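# Eject pipette tip into bin and rehang pipette

## Task

Remove the used tip from the pipette by pressing the tip-ejector button next to the plunger, so that the tip ends up inside the waste bin. The tip may be released to drop only when at least half of it already sits below the bin's rim; a higher drop fails immediately. The bin must stay upright. The used tip must contact nothing except the pipette and the bin, or the task fails immediately. Afterwards, return the pipette to its rack, hanging by its finger rest, vertical and at its original hanging height. Everything must stay in place on its own with the robot not holding it.

## Robot and tools

Robot: one six-joint arm (UR7e type) carrying a right hand with four digits (index, middle, ring, thumb) and sixteen finger motors. A mast fixed at the wrist on the palm side can strike objects: x +0.05 to +0.10, z -0.16 to -0.11, y up to +0.06 m in hand-point axes. Only the rubber fingertip caps grip well.

Frames. Scene frame: origin on the table top below the arm base, +z up, +y to the left when facing +x; metres. The hand point sits in front of the palm where thumb tip, index tip and middle tip meet in a pinch. Its axes: +z along straight fingers toward the tips, +x across the palm away from the thumb, +y out of the palm face (palm surface at y = -0.062 m). Straight-finger knuckles are at z = -0.017 m and tips reach 0.139 m beyond; bending moves tips toward +y.

Row format (used by execute_actions and move): 24 numbers, each in [-1, 1], one list for the single arm and hand. Order: dx, dy, dz, rx, ry, rz, then index_mcp, index_abd, index_pip, index_dip, middle_mcp, middle_abd, middle_pip, middle_dip, ring_mcp, ring_abd, ring_pip, ring_dip, thumb_cmc, thumb_axl, thumb_mcp, thumb_ipl, current_limit, speed.
- The first six are an offset, not a pose, expressed in the hand point's own axes. Scale: 1.0 = 0.6 m for dx,dy,dz and 180 degrees for rx,ry,rz (together one rotation vector). The reference is the hand point pose in the latest result showing it; before any such result in a scene, and for second and later calls in one reply, the reference is the pose at the action's start. Each row of an action is measured from that same reference, not from the previous row. All zeros pulls the hand back to the reference; it is not a pause.
- The next sixteen are absolute joint goals, mapped linearly between each hinge's two stops. Toward -1, finger _mcp curls toward the palm (straight at +0.75), _abd swings the finger sideways away from the thumb (straight 0.00), _pip bends the middle joint (straight +0.58), _dip the tip joint (straight +0.70). thumb_cmc toward -1 swings the thumb from beside the palm to in front of it (flat at +0.71); thumb_axl rolls the thumb (straight +0.68); thumb_mcp (straight +0.23) and thumb_ipl (straight +0.17) bend it, toward +z when thumb_axl is straight, or along the cmc swing direction when thumb_axl is about -0.40.
- current_limit: motor current cap, 0 mA at -1 to 550 mA at +1 (floor 11 mA); low values may leave fingers too weak to lift. speed: finger set-points travel at (speed+1)/2 of 5.9 rad/s. Initial values +0.4 and -0.6; the last written values persist.

Per control step the commanded pose is clipped to within 100 mm and 16 degrees of the measured pose; arm response lags about 0.17 s. Large offsets may need several calls; check the reported pose.

Tools.
- execute_actions {"actions": [...], "pictures": bool}: an empty list just reports state. One action {"rows": [[24 numbers], ...], "steps": n}: up to 15 rows and up to 15 steps of 1/30 s; each row holds for one step and the final row repeats. A wait {"steps": n} up to 300 sends nothing new, counting from the previous result including reply time.
- move {"target": row, "speed": m/s 0.002 to 0.5 (default 0.25; turning capped at double that in rad/s), "stop_force": N 9 to 40}: straight-line path to the offset target, 0.5 to 10 s. It ignores obstacles. With stop_force the path halts when wrist force against the motion exceeds the threshold for 2 steps, backs up 2 steps and holds; use it only with slow, non-rotating moves, and omit it when moving away from a contact. The result adds a move: line (done, contact, off_target, moving, held, fault) plus limits (paced = pose clipped, held = a check blocked steps).
- wait {"seconds": 0 to 10}: lets time pass.
- zoom_image {"camera", "region": [x0,y0,x1,y1]} pixels, max 504x504; cameras cam_head_left, cam_head_right, cam_high, cam_low (504x504) and cam_wrist (616x616 fisheye).
- read_manual: licence text only.
- finished_scene {"scene": n}: ends and grades the scene, irreversible.

Results: end_effector_position (m) and end_effector_quat_wxyz in the scene frame, velocities, joint positions, wrist force and torque in hand-point axes (noisy, offset up to about 4 N, saturating near 50 N; force points from the surface back into the arm). Hand lists per motor: hand_goal, hand_measured (same scale), hand_current_ma (positive pushes toward -1), hand_state (moving, goal, blocked, overload), plus hand_current_limit and hand_speed. "pose unreachable" or HELD means the clearance check altered or blocked a command. "Hand target" shows where the controller is driving.

Hazards. Contact torque at a joint's load limit (wrist joints 25.2 N m, others 135) or any external force of 150 N triggers a 10 s stop and skips the rest of the call; the arm is stiff, so aim only slightly past contact and approach slowly. A motor at 495 mA or more for 5 s shuts off for 10 s. Arm motors overheating to 85 °C brake the arm. Grip force comes from goals set past the object's surface. Avoid dropping the tip from above half-depth in the bin, letting the tip brush anything but pipette or bin, tipping the bin, knocking items off the table, and slams or hard pushes. Objects may get occasional brief nudges.

Each tool is called after "Request:" as name(argument=value, ...), one argument or row to a line, values as JSON.

## Session

Request:
execute_actions(
  actions=[],
)

Scene clock: 0.00 s of 9600.00 s.
end_effector_position=(+0.7261, -0.2135, +0.3192) hand_goal=(+0.754, +0.000, +0.576, +0.696, +0.754, +0.000, +0.576, +0.696, +0.754, +0.000, +0.576, +0.696, +0.714, +0.678, +0.226, +0.168) hand_measured=(+0.754, +0.000, +0.576, +0.696, +0.754, +0.000, +0.576, +0.696, +0.754, +0.000, +0.576, +0.696, +0.714, +0.678, +0.226, +0.168) hand_current_ma=(+0, +0, +0, +0, +0, +0, +0, +0, +0, +0, +0, +0, +0, +0, +0, +0) hand_state=(goal, goal, goal, goal, goal, goal, goal, goal, goal, goal, goal, goal, goal, goal, goal, goal) hand_current_limit=0.40 hand_speed=-0.60 end_effector_quat_wxyz=(+0.044, +0.179, +0.974, +0.132) end_effector_velocity=(-0.000, -0.000, +0.000) end_effector_angular_velocity=(+0.001, +0.001, -0.000)
Joint positions: [-0.661 -1.001  1.188 -1.712 -1.285 -1.887]
Joint velocities: [-0.    -0.001  0.001  0.001  0.    -0.   ]
Wrist force (N, on the end effector, along its own x y z axes, offset not removed): no reading
Wrist torque (N m, same axes, about the end effector's origin, offset not removed): no reading
Hand target: +0.726, -0.214, +0.319; +0.044, +0.179, +0.974, +0.132

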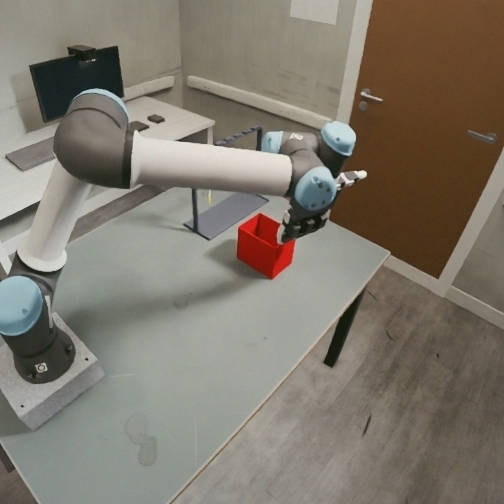

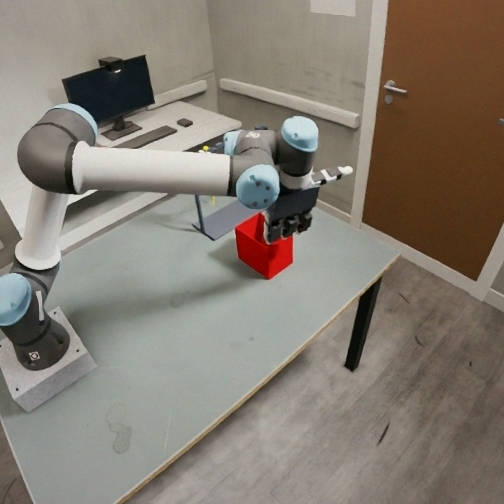

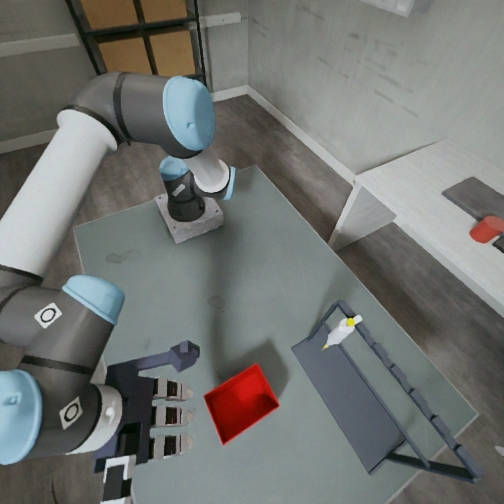

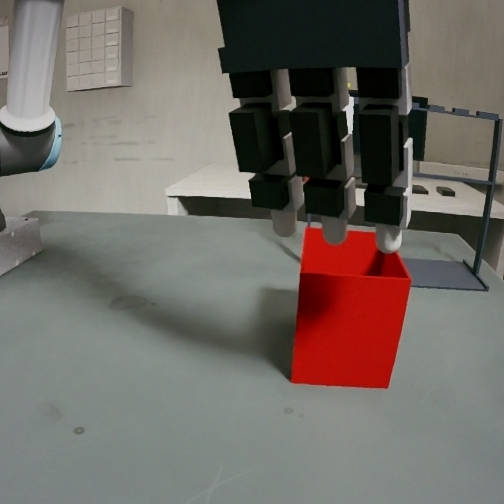

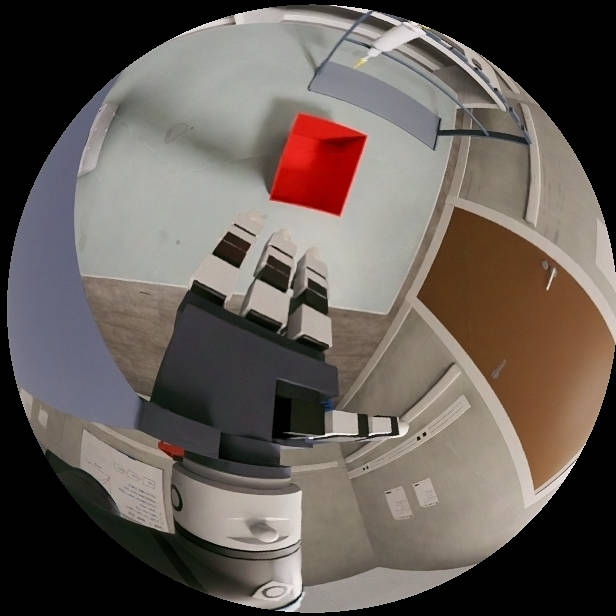

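Request:
zoom_image(
  camera="cam_high",
  region=[280,290,400,380],
)

Request:
move(
  target=[0.5,-0.1,-0.1,0,0,0,0.75,0,0.58,0.7,0.75,0,0.58,0.7,0.75,0,0.58,0.7,0.71,0.68,0.23,0.17,0.4,-0.6],
)

Request:
zoom_image(
  camera="cam_low",
  region=[270,60,504,300],
)

Request:
zoom_image(
  camera="cam_head_left",
  region=[170,110,300,250],
)

Region (280, 290, 400, 380) of cam_high's 504x504 image, scaled by 4.200, with more detail than that image has; it fills the top 378 rows of this view, and the rest is white.

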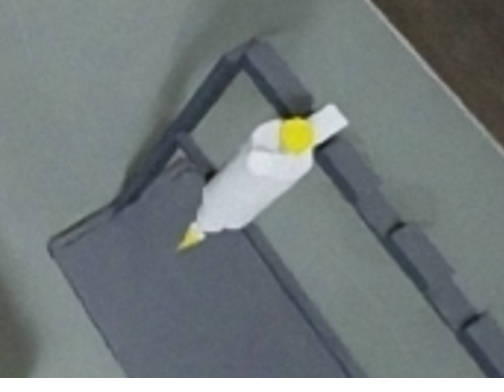

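Scene clock: 6.10 s of 9600.00 s.
end_effector_position=(+0.4184, -0.1739, +0.3494) hand_goal=(+0.750, +0.000, +0.580, +0.700, +0.750, +0.000, +0.580, +0.700, +0.750, +0.000, +0.580, +0.700, +0.710, +0.680, +0.230, +0.170) hand_measured=(+0.754, +0.000, +0.578, +0.698, +0.754, +0.000, +0.578, +0.698, +0.754, +0.000, +0.578, +0.698, +0.714, +0.678, +0.222, +0.168) hand_current_ma=(+19, +0, -10, -13, +20, +0, -10, -12, +19, +0, -10, -13, +26, -14, -53, -16) hand_state=(goal, goal, goal, goal, goal, goal, goal, goal, goal, goal, goal, goal, goal, goal, goal, goal) hand_current_limit=0.40 hand_speed=-0.60 end_effector_quat_wxyz=(+0.043, +0.179, +0.974, +0.132) end_effector_velocity=(-0.002, -0.000, +0.001) end_effector_angular_velocity=(-0.002, -0.002, +0.001)
Joint positions: [-1.023 -1.685  1.942 -1.681 -1.321 -2.261]
Joint velocities: [-0.005 -0.005  0.003  0.001 -0.    -0.007]
Wrist force (N, on the end effector, along its own x y z axes, offset not removed): [1.8 -0.8 -1.6]
Wrist torque (N m, same axes, about the end effector's origin, offset not removed): [-0.07 -0.24 0.24]
Hand target: +0.418, -0.174, +0.350; +0.043, +0.179, +0.974, +0.132
Off the commanded pose: 0.000 m, 0 deg.
After step 90, 1.17 s passed at rest.
move: done
camera_calibration (this result's frames):
cam_wrist: T_world_to_cam=[[0.951404, 0.231551, 0.203014, -0.399749], [0.0772642, -0.817656, 0.570499, -0.41861], [0.298095, -0.52709, -0.795812, 0.193583], [0, 0, 0, 1]] pos_world=[0.35496, -0.147681, 0.474026]

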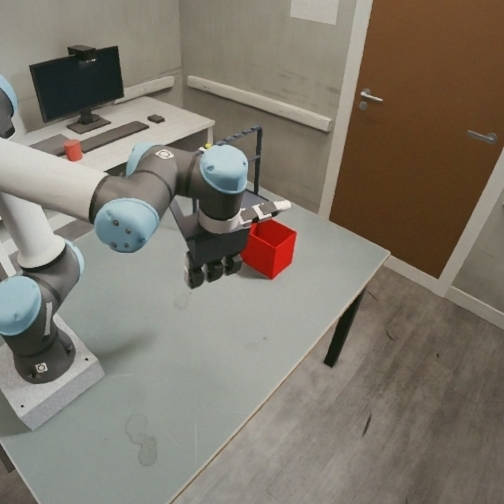

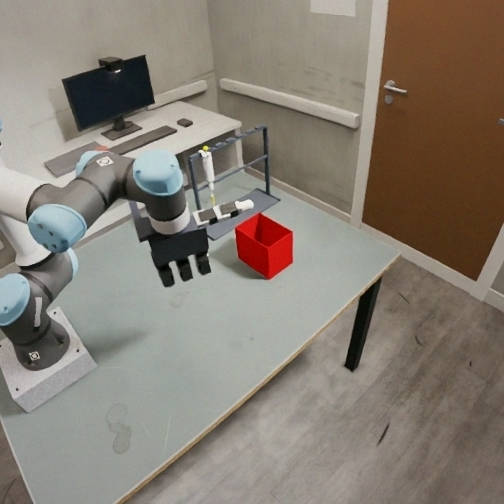

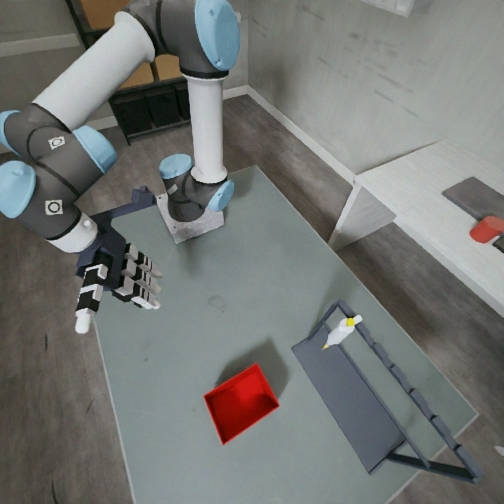

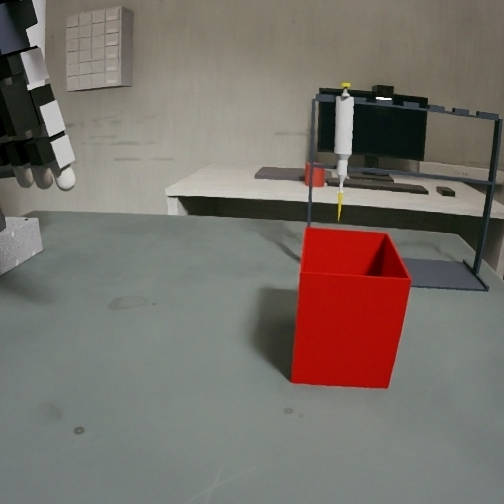

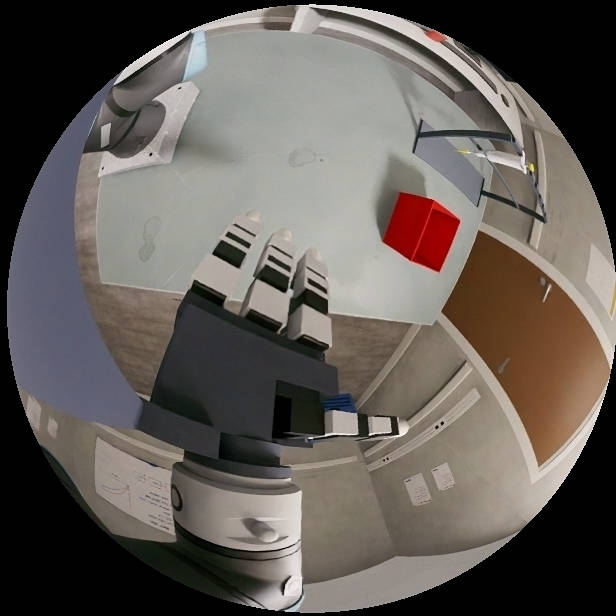

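Region (270, 60, 504, 300) of cam_low's 504x504 image, scaled by 2.100, with more detail than that image has; it fills the left 491 columns of this view, and the rest is white.

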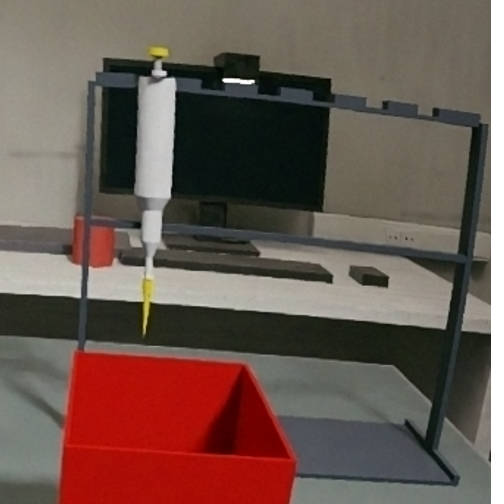

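Region (170, 110, 300, 250) of cam_head_left's 504x504 image, scaled by 3.600, with more detail than that image has; it fills the left 468 columns of this view, and the rest is white.

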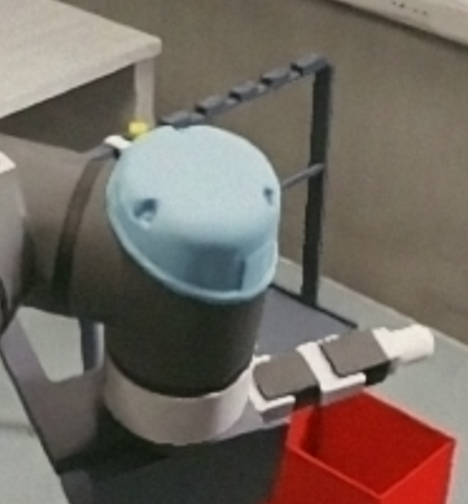

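Request:
move(
  target=[-0.143,0.31,0.093,-0.023,-0.463,-0.155,0.75,0,0.58,0.7,0.75,0,0.58,0.7,0.75,0,0.58,0.7,0.71,0.68,0.23,0.17,0.4,-0.6],
)

Scene clock: 30.83 s of 9600.00 s.
end_effector_position=(+0.5689, -0.0238, +0.3499) hand_goal=(+0.750, +0.000, +0.580, +0.700, +0.750, +0.000, +0.580, +0.700, +0.750, +0.000, +0.580, +0.700, +0.710, +0.680, +0.230, +0.170) hand_measured=(+0.752, -0.002, +0.578, +0.698, +0.752, -0.002, +0.578, +0.698, +0.752, -0.002, +0.578, +0.698, +0.712, +0.678, +0.228, +0.168) hand_current_ma=(+13, -12, -10, -13, +13, -13, -10, -12, +13, -12, -10, -13, +16, -14, -14, -16) hand_state=(goal, goal, goal, goal, goal, goal, goal, goal, goal, goal, goal, goal, goal, goal, goal, goal) hand_current_limit=0.40 hand_speed=-0.60 end_effector_quat_wxyz=(+0.707, +0.001, +0.707, -0.001) end_effector_velocity=(+0.002, -0.000, +0.000) end_effector_angular_velocity=(-0.001, -0.014, -0.003)
Joint positions: [-0.69  -1.039  2.315 -4.428 -0.873 -1.559]
Joint velocities: [ 0.004  0.012 -0.009 -0.021 -0.008  0.011]
Wrist force (N, on the end effector, along its own x y z axes, offset not removed): [-0.4 -1.3 -1.9]
Wrist torque (N m, same axes, about the end effector's origin, offset not removed): [-0.07 0.24 0.03]
Hand target: +0.569, -0.024, +0.350; +0.707, +0.001, +0.707, -0.002
Off the commanded pose: 0.001 m, 0 deg.
After step 90, 18.07 s passed at rest.
move: done
camera_calibration (this result's frames):
cam_wrist: T_world_to_cam=[[-0.0117817, 0.585417, 0.810646, -0.234008], [-0.737266, -0.552753, 0.388462, 0.225597], [0.6755, -0.593086, 0.438121, -0.419887], [0, 0, 0, 1]] pos_world=[0.447202, 0.0126627, 0.286024]

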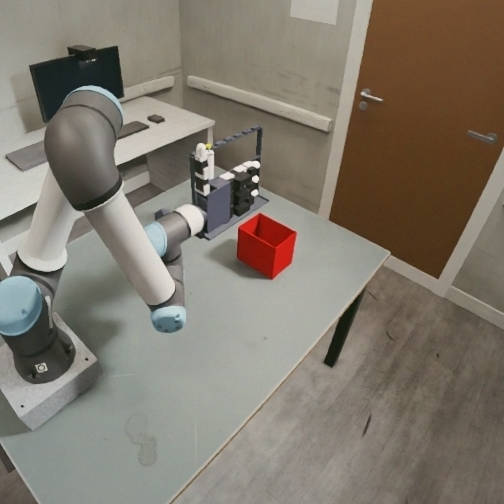

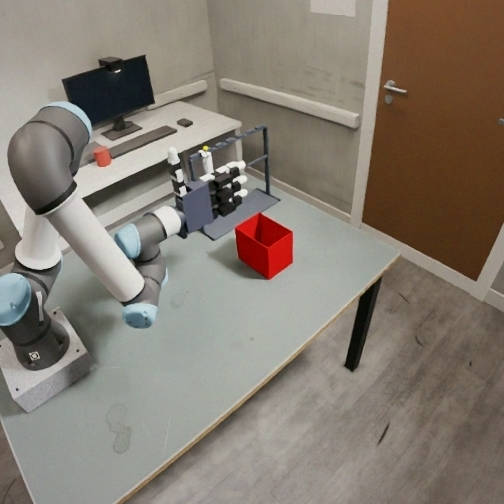

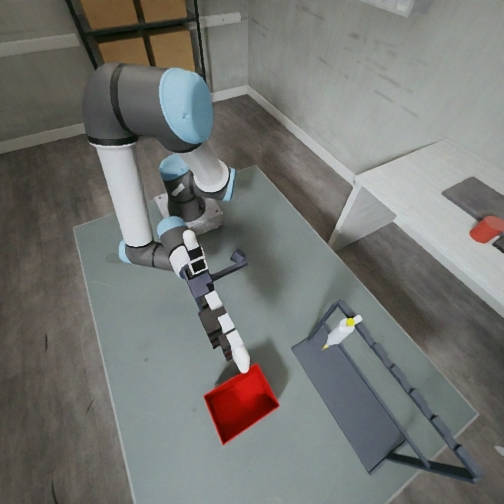

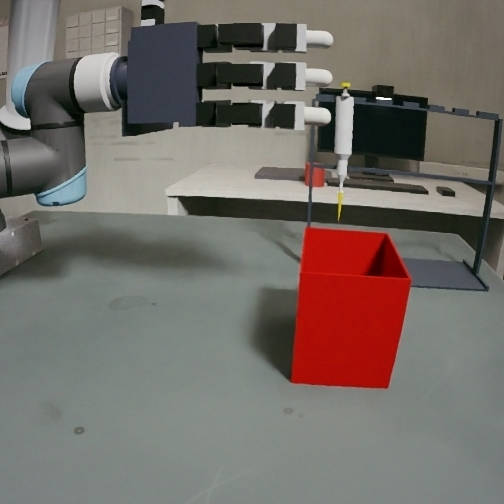

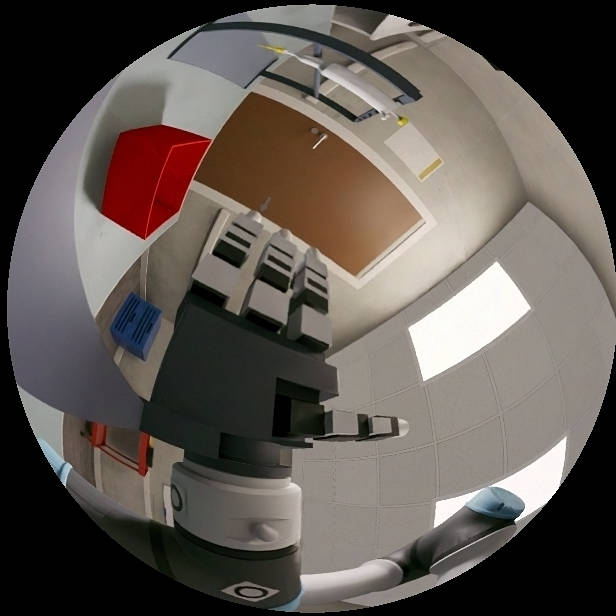

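Request:
move(
  target=[0.178,0.24,0.31,0,0,0,0.75,0,0.58,0.7,0.75,0,0.58,0.7,0.75,0,0.58,0.7,0.71,0.68,0.23,0.17,0.4,-0.6],
  speed=0.15,
)

Request:
zoom_image(
  camera="cam_high",
  region=[240,260,440,460],
)

Scene clock: 35.27 s of 9600.00 s.
end_effector_position=(+0.7546, +0.1202, +0.2431) hand_goal=(+0.750, +0.000, +0.580, +0.700, +0.750, +0.000, +0.580, +0.700, +0.750, +0.000, +0.580, +0.700, +0.710, +0.680, +0.230, +0.170) hand_measured=(+0.752, -0.002, +0.578, +0.698, +0.752, -0.004, +0.578, +0.698, +0.752, -0.002, +0.578, +0.698, +0.712, +0.678, +0.228, +0.168) hand_current_ma=(+11, -13, -10, -13, +11, -14, -10, -12, +11, -13, -10, -13, +14, -14, -12, -15) hand_state=(goal, goal, goal, goal, goal, goal, goal, goal, goal, goal, goal, goal, goal, goal, goal, goal) hand_current_limit=0.40 hand_speed=-0.60 end_effector_quat_wxyz=(+0.707, +0.001, +0.707, -0.001) end_effector_velocity=(+0.002, +0.001, -0.000) end_effector_angular_velocity=(+0.000, -0.002, +0.000)
Joint positions: [-0.179 -0.613  1.762 -4.299 -1.383 -1.563]
Joint velocities: [ 0.003  0.004 -0.008  0.002 -0.003  0.001]
Wrist force (N, on the end effector, along its own x y z axes, offset not removed): [-1.0 0.7 -2.4]
Wrist torque (N m, same axes, about the end effector's origin, offset not removed): [0.13 0.19 -0.07]
Hand target: +0.755, +0.120, +0.243; +0.707, +0.001, +0.707, -0.001
Off the commanded pose: 0.001 m, 0 deg.
move: done
camera_calibration (this result's frames):
cam_wrist: T_world_to_cam=[[-0.0120714, 0.584853, 0.81105, -0.229391], [-0.737398, -0.55303, 0.387818, 0.483879], [0.675351, -0.593385, 0.437945, -0.412959], [0, 0, 0, 1]] pos_world=[0.632934, 0.156716, 0.179244]

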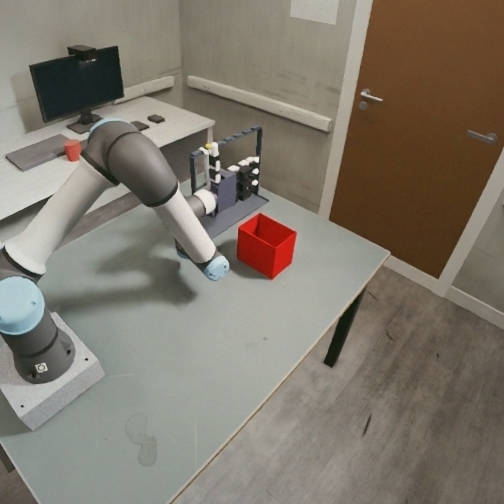

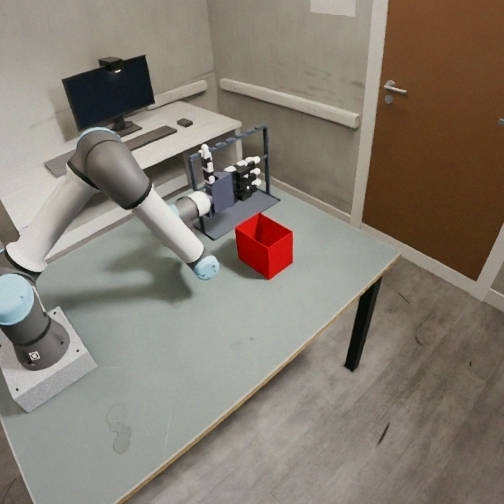

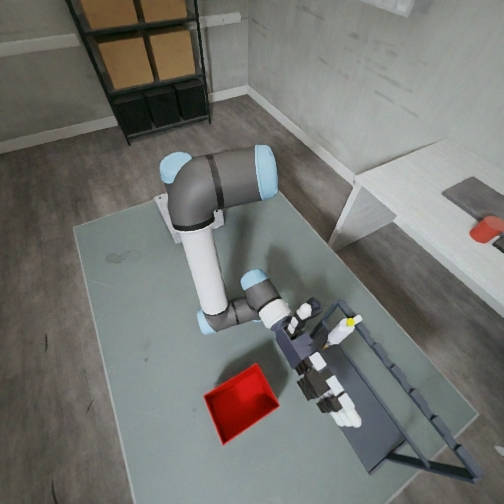

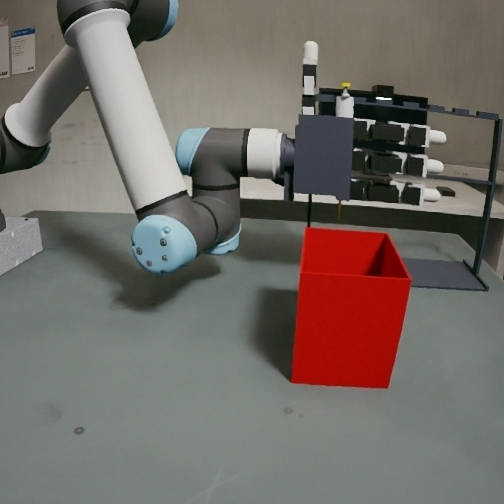

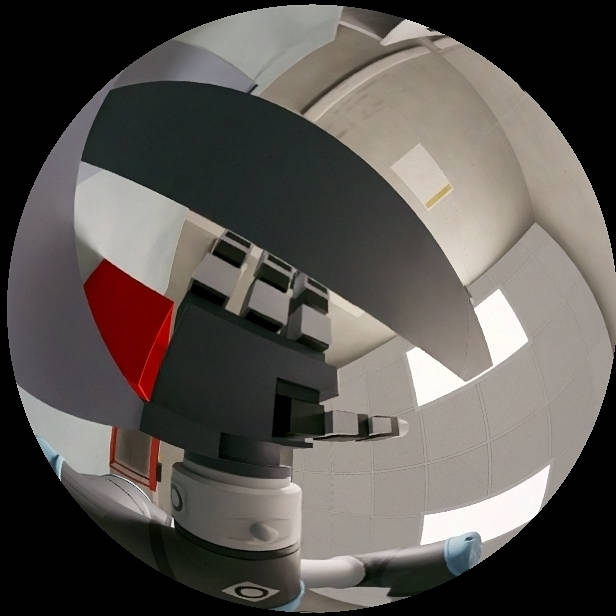

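Region (240, 260, 440, 460) of cam_high's 504x504 image, scaled by 2.520, with more detail than that image has.

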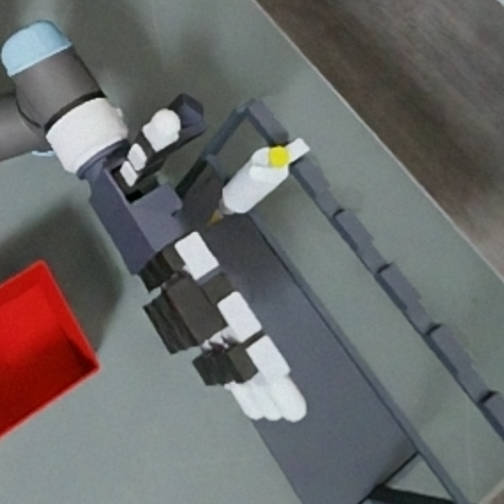

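Request:
move(
  target=[-0.012,0.085,0,0,0,0,0.5,0,0.3,0.2,0.5,0,0.3,0.2,0.75,0,0.58,0.7,0.71,0.68,0.23,0.17,0.4,-0.6],
  speed=0.03,
  stop_force=10,
)

Request:
zoom_image(
  camera="cam_high",
  region=[270,280,420,430],
)

Request:
zoom_image(
  camera="cam_low",
  region=[270,40,470,240],
)

Scene clock: 40.10 s of 9600.00 s.
end_effector_position=(+0.7547, +0.1710, +0.2504) hand_goal=(+0.500, +0.000, +0.300, +0.200, +0.500, +0.000, +0.300, +0.200, +0.750, +0.000, +0.580, +0.700, +0.710, +0.680, +0.230, +0.170) hand_measured=(+0.502, -0.002, +0.302, +0.202, +0.502, -0.004, +0.302, +0.202, +0.752, -0.002, +0.578, +0.698, +0.712, +0.678, +0.228, +0.168) hand_current_ma=(+12, -13, +14, +14, +12, -14, +14, +14, +11, -13, -10, -13, +14, -14, -12, -15) hand_state=(goal, goal, goal, goal, goal, goal, goal, goal, goal, goal, goal, goal, goal, goal, goal, goal) hand_current_limit=0.40 hand_speed=-0.60 end_effector_quat_wxyz=(+0.707, +0.001, +0.707, -0.001) end_effector_velocity=(-0.000, +0.003, +0.000) end_effector_angular_velocity=(-0.000, -0.001, +0.001)
Joint positions: [-0.081 -0.623  1.748 -4.275 -1.482 -1.564]
Joint velocities: [ 0.005 -0.    -0.001  0.001 -0.004 -0.   ]
Wrist force (N, on the end effector, along its own x y z axes, offset not removed): [0.6 -2.2 -1.2]
Wrist torque (N m, same axes, about the end effector's origin, offset not removed): [-0.20 0.18 0.11]
Hand target: +0.755, +0.171, +0.250; +0.707, +0.001, +0.707, -0.001
Off the commanded pose: 0.000 m, 0 deg.
move: done
camera_calibration (this result's frames):
cam_wrist: T_world_to_cam=[[-0.0120988, 0.584714, 0.81115, -0.26499], [-0.7374, -0.553106, 0.387705, 0.509255], [0.675348, -0.593451, 0.43786, -0.38601], [0, 0, 0, 1]] pos_world=[0.633009, 0.207537, 0.186524]

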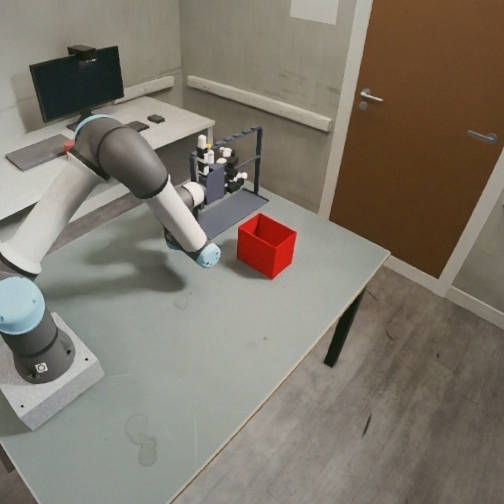

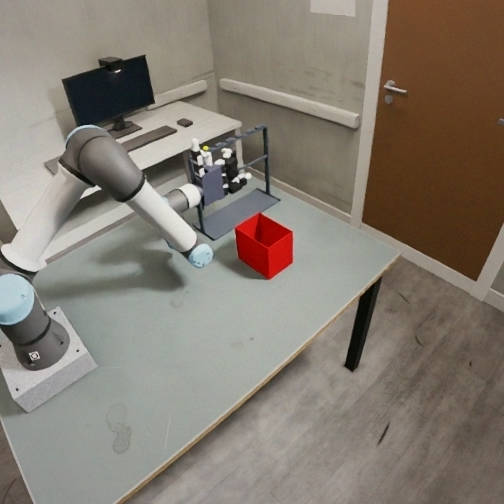

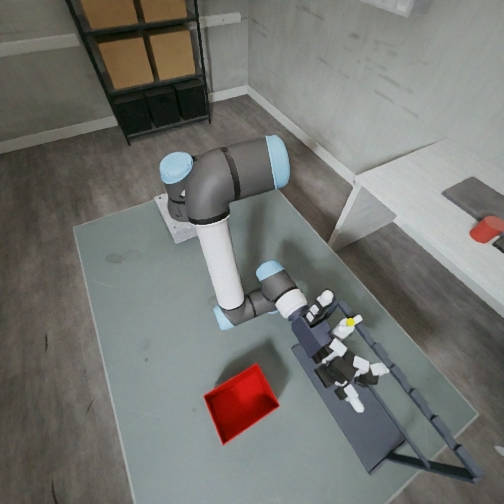

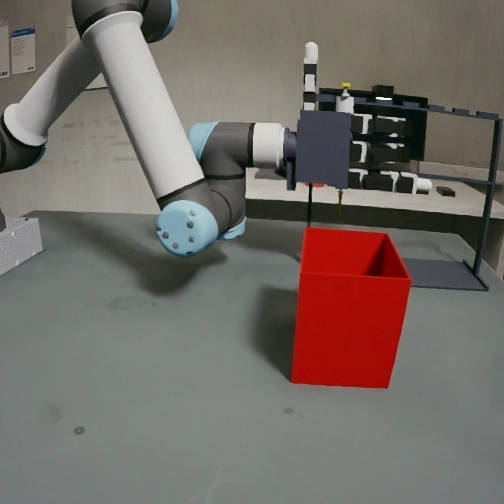

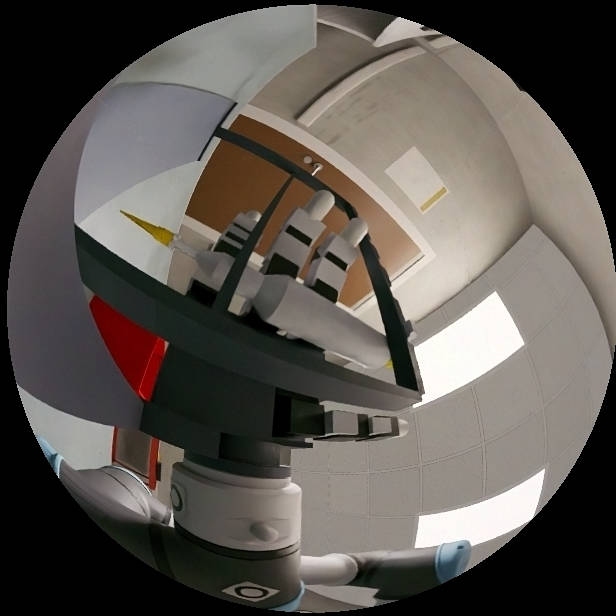

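Region (270, 280, 420, 430) of cam_high's 504x504 image, scaled by 3.360, with more detail than that image has.

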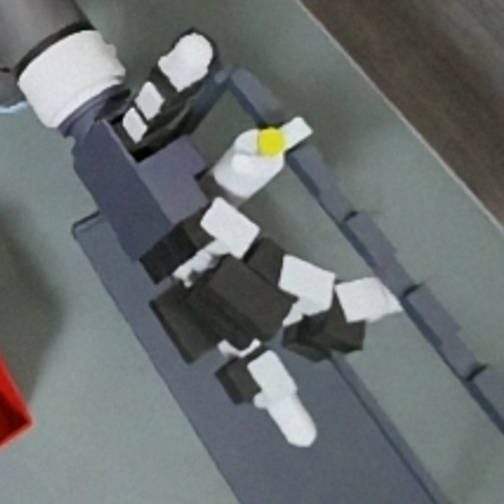

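Region (270, 40, 470, 240) of cam_low's 504x504 image, scaled by 2.520, with more detail than that image has.

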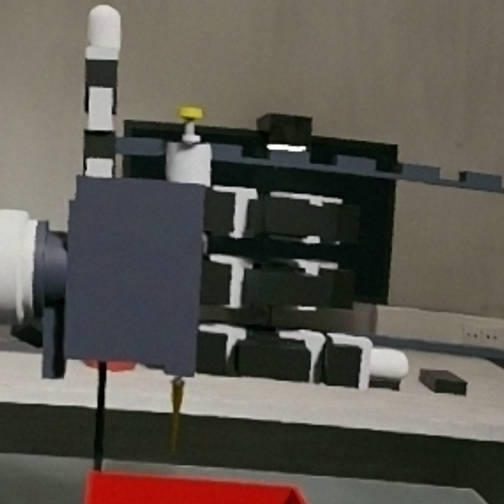

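Request:
move(
  target=[0,0.02,0.015,0,0,0,0.0,0,-0.1,-0.2,0.0,0,-0.1,-0.2,0.75,0,0.58,0.7,0.71,0.68,0.23,0.17,0.4,-0.7],
  speed=0.02,
  stop_force=10,
)

Request:
zoom_image(
  camera="cam_high",
  region=[290,280,410,400],
)

Scene clock: 44.37 s of 9600.00 s.
end_effector_position=(+0.7636, +0.1828, +0.2504) hand_goal=(+0.000, +0.000, -0.100, -0.200, +0.000, +0.000, -0.100, -0.200, +0.750, +0.000, +0.580, +0.700, +0.710, +0.680, +0.230, +0.170) hand_measured=(+0.002, -0.002, -0.098, -0.198, +0.002, -0.004, -0.098, -0.198, +0.752, -0.002, +0.578, +0.698, +0.712, +0.678, +0.228, +0.168) hand_current_ma=(+14, -13, +13, +14, +14, -14, +13, +14, +11, -13, -10, -13, +14, -14, -12, -15) hand_state=(goal, goal, goal, goal, goal, goal, goal, goal, goal, goal, goal, goal, goal, goal, goal, goal) hand_current_limit=0.40 hand_speed=-0.70 end_effector_quat_wxyz=(+0.707, +0.001, +0.707, -0.001) end_effector_velocity=(+0.002, +0.002, +0.000) end_effector_angular_velocity=(-0.000, -0.001, -0.000)
Joint positions: [-0.057 -0.612  1.713 -4.251 -1.506 -1.564]
Joint velocities: [ 0.004  0.002 -0.007  0.003 -0.004  0.   ]
Wrist force (N, on the end effector, along its own x y z axes, offset not removed): [-1.9 -2.3 -1.6]
Wrist torque (N m, same axes, about the end effector's origin, offset not removed): [-0.19 0.23 -0.38]
Hand target: +0.764, +0.183, +0.250; +0.707, +0.001, +0.707, -0.001
Off the commanded pose: 0.000 m, 0 deg.
After step 90, 0.23 s passed at rest.
move: done
camera_calibration (this result's frames):
cam_wrist: T_world_to_cam=[[-0.0121053, 0.58468, 0.811173, -0.271784], [-0.737398, -0.553126, 0.38768, 0.5223], [0.67535, -0.593464, 0.437838, -0.384982], [0, 0, 0, 1]] pos_world=[0.641851, 0.219331, 0.186539]

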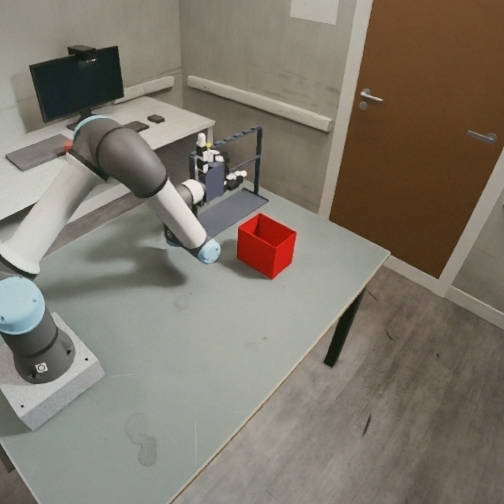

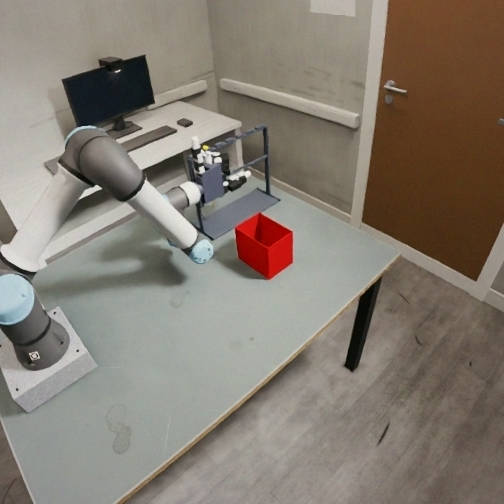

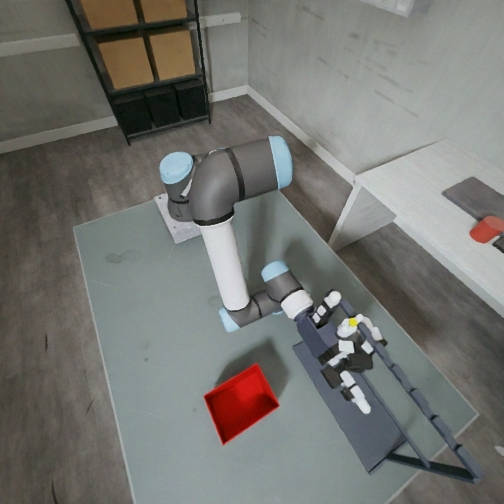

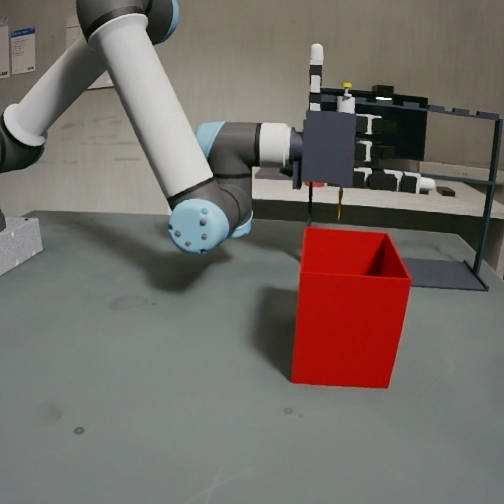

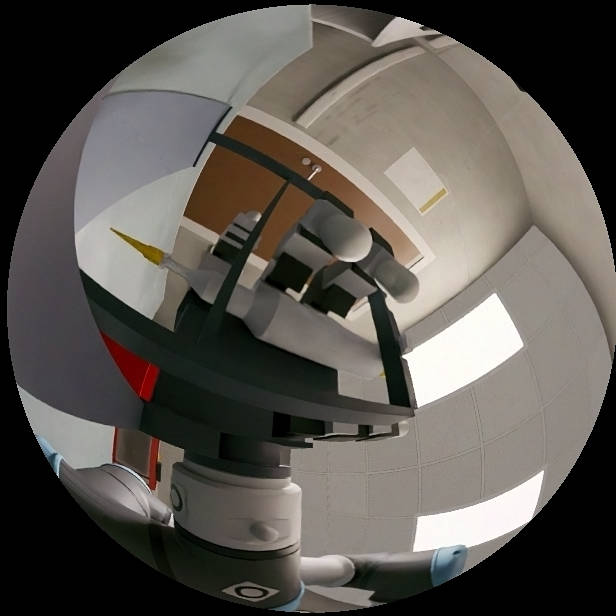

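Region (290, 280, 410, 400) of cam_high's 504x504 image, scaled by 4.200, with more detail than that image has.

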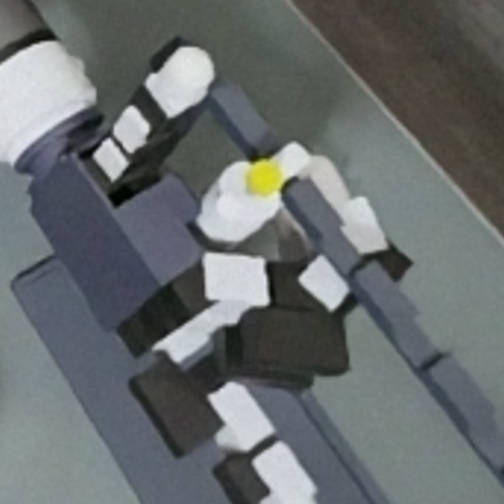

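Request:
move(
  target=[0,-0.003,0,0,0,0,-0.05,0,-0.9,-0.35,-0.05,0,-0.9,-0.35,0.75,0,0.58,0.7,0.71,0.68,0.23,0.17,0.7,-0.7],
  speed=0.01,
)

Request:
move(
  target=[-0.016,0,0,0,0,0,-0.05,0,-0.9,-0.35,-0.05,0,-0.9,-0.35,0.75,0,0.58,0.7,0.71,0.68,0.23,0.17,0.7,-0.7],
  speed=0.01,
)

Request:
zoom_image(
  camera="cam_high",
  region=[290,280,410,400],
)

Request:
zoom_image(
  camera="cam_wrist",
  region=[250,230,470,450],
)

Scene clock: 50.23 s of 9600.00 s.
end_effector_position=(+0.7636, +0.1810, +0.2504) hand_goal=(-0.050, +0.000, -0.900, -0.350, -0.050, +0.000, -0.900, -0.350, +0.750, +0.000, +0.580, +0.700, +0.710, +0.680, +0.230, +0.170) hand_measured=(-0.038, -0.002, -0.718, -0.332, -0.040, -0.004, -0.720, -0.330, +0.752, -0.002, +0.578, +0.698, +0.712, +0.678, +0.228, +0.168) hand_current_ma=(+60, -13, +467, +106, +59, -14, +467, +106, +11, -13, -10, -13, +14, -14, -12, -15) hand_state=(goal, goal, blocked, goal, goal, goal, blocked, blocked, goal, goal, goal, goal, goal, goal, goal, goal) hand_current_limit=0.70 hand_speed=-0.70 end_effector_quat_wxyz=(+0.707, +0.001, +0.707, -0.001) end_effector_velocity=(+0.000, +0.000, +0.000) end_effector_angular_velocity=(-0.000, -0.000, +0.001)
Joint positions: [-0.06  -0.612  1.714 -4.252 -1.502 -1.564]
Joint velocities: [ 0.     0.    -0.001  0.     0.    -0.   ]
Wrist force (N, on the end effector, along its own x y z axes, offset not removed): [1.4 -1.5 -2.6]
Wrist torque (N m, same axes, about the end effector's origin, offset not removed): [-0.14 -0.10 -0.12]
Hand target: +0.764, +0.181, +0.250; +0.707, +0.001, +0.707, -0.001
Off the commanded pose: 0.000 m, 0 deg.
After step 90, 1.67 s passed at rest.
move: done
camera_calibration (this result's frames):
cam_wrist: T_world_to_cam=[[-0.0120952, 0.584705, 0.811156, -0.270729], [-0.737394, -0.553114, 0.387705, 0.521296], [0.675355, -0.593452, 0.437848, -0.386052], [0, 0, 0, 1]] pos_world=[0.641848, 0.217529, 0.186527]

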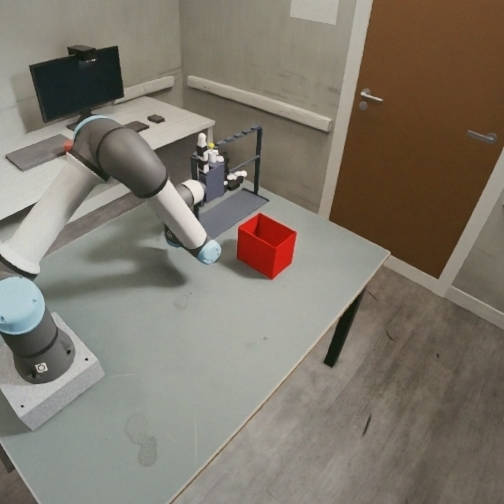

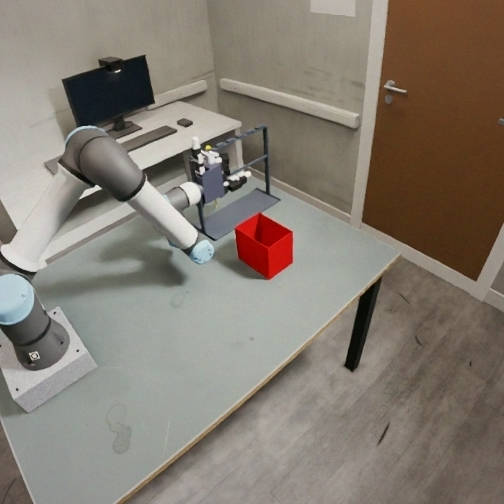

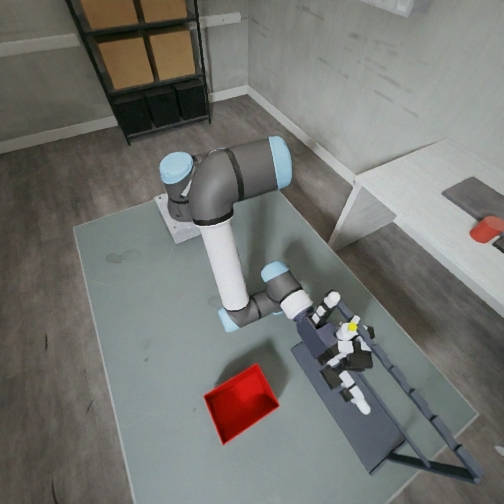

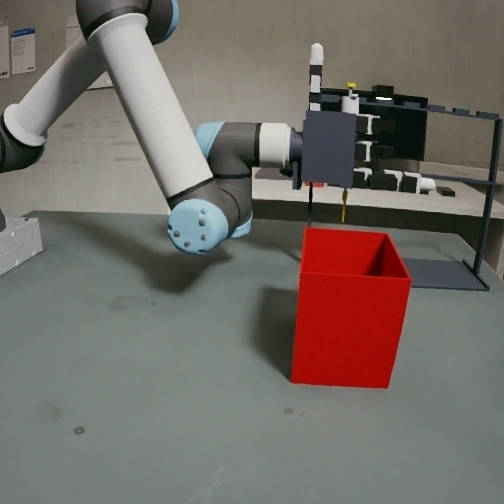

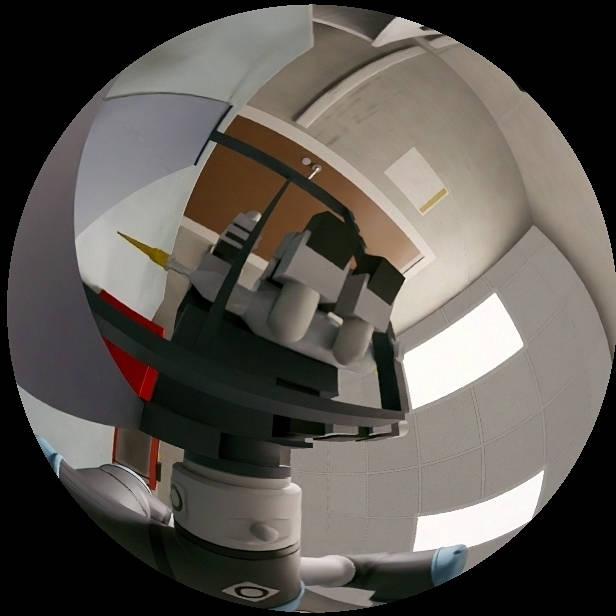

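Scene clock: 51.40 s of 9600.00 s.
end_effector_position=(+0.7636, +0.1810, +0.2598) hand_goal=(-0.050, +0.000, -0.900, -0.350, -0.050, +0.000, -0.900, -0.350, +0.750, +0.000, +0.580, +0.700, +0.710, +0.680, +0.230, +0.170) hand_measured=(-0.038, -0.002, -0.718, -0.332, -0.040, -0.004, -0.720, -0.330, +0.752, -0.002, +0.578, +0.698, +0.712, +0.678, +0.228, +0.168) hand_current_ma=(+60, -13, +467, +106, +59, -14, +467, +106, +11, -13, -10, -13, +14, -14, -12, -15) hand_state=(goal, goal, blocked, goal, goal, goal, blocked, blocked, goal, goal, goal, goal, goal, goal, goal, goal) hand_current_limit=0.70 hand_speed=-0.70 end_effector_quat_wxyz=(+0.707, +0.001, +0.707, -0.001) end_effector_velocity=(+0.000, -0.001, +0.002) end_effector_angular_velocity=(+0.001, -0.000, -0.001)
Joint positions: [-0.06  -0.632  1.72  -4.238 -1.502 -1.564]
Joint velocities: [-0.001 -0.005  0.001  0.003  0.     0.001]
Wrist force (N, on the end effector, along its own x y z axes, offset not removed): [-0.1 -0.6 0.0]
Wrist torque (N m, same axes, about the end effector's origin, offset not removed): [-0.31 0.11 -0.16]
Hand target: +0.764, +0.181, +0.260; +0.707, +0.001, +0.707, -0.001
Off the commanded pose: 0.000 m, 0 deg.
move: done
camera_calibration (this result's frames):
cam_wrist: T_world_to_cam=[[-0.0121071, 0.584706, 0.811155, -0.27831], [-0.737399, -0.553113, 0.387696, 0.517679], [0.675348, -0.593451, 0.437859, -0.390174], [0, 0, 0, 1]] pos_world=[0.64187, 0.217516, 0.195892]

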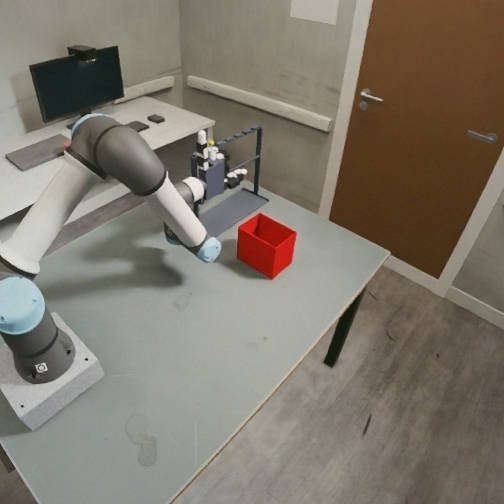

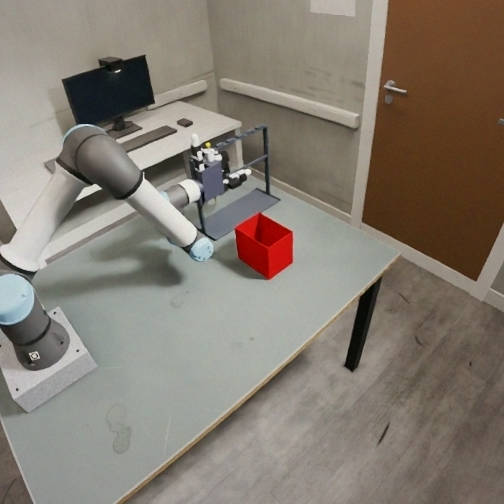

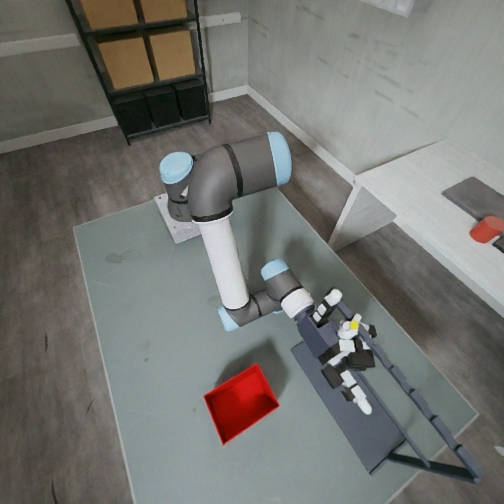

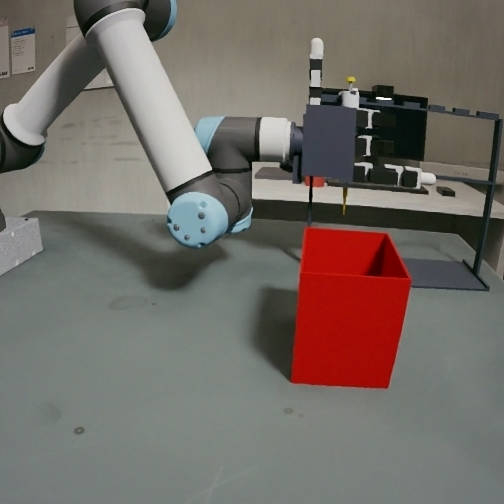

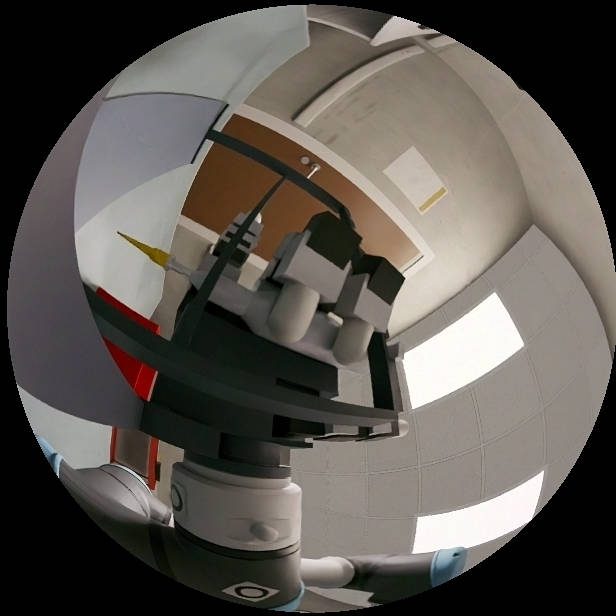

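Region (290, 280, 410, 400) of cam_high's 504x504 image, scaled by 4.200, with more detail than that image has.

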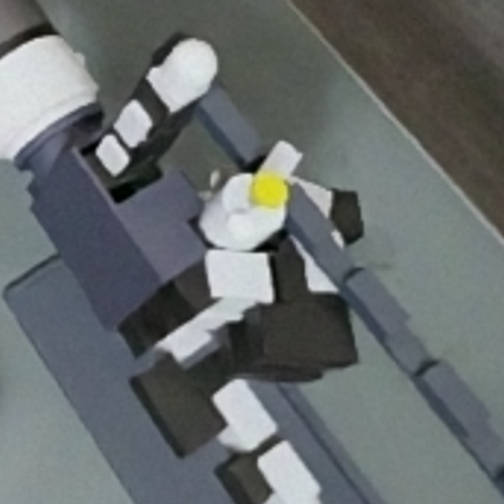

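Region (250, 230, 470, 450) of cam_wrist's 616x616 image, scaled by 2.291, with more detail than that image has.

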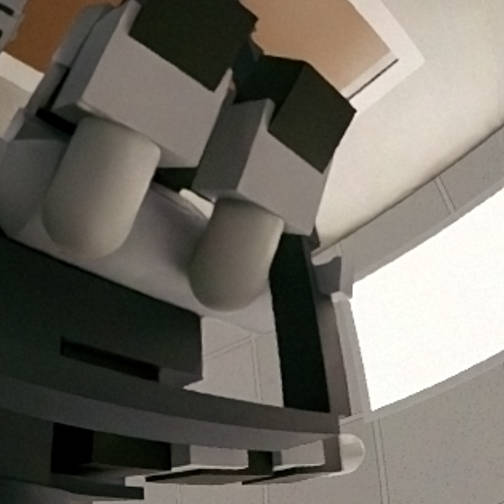

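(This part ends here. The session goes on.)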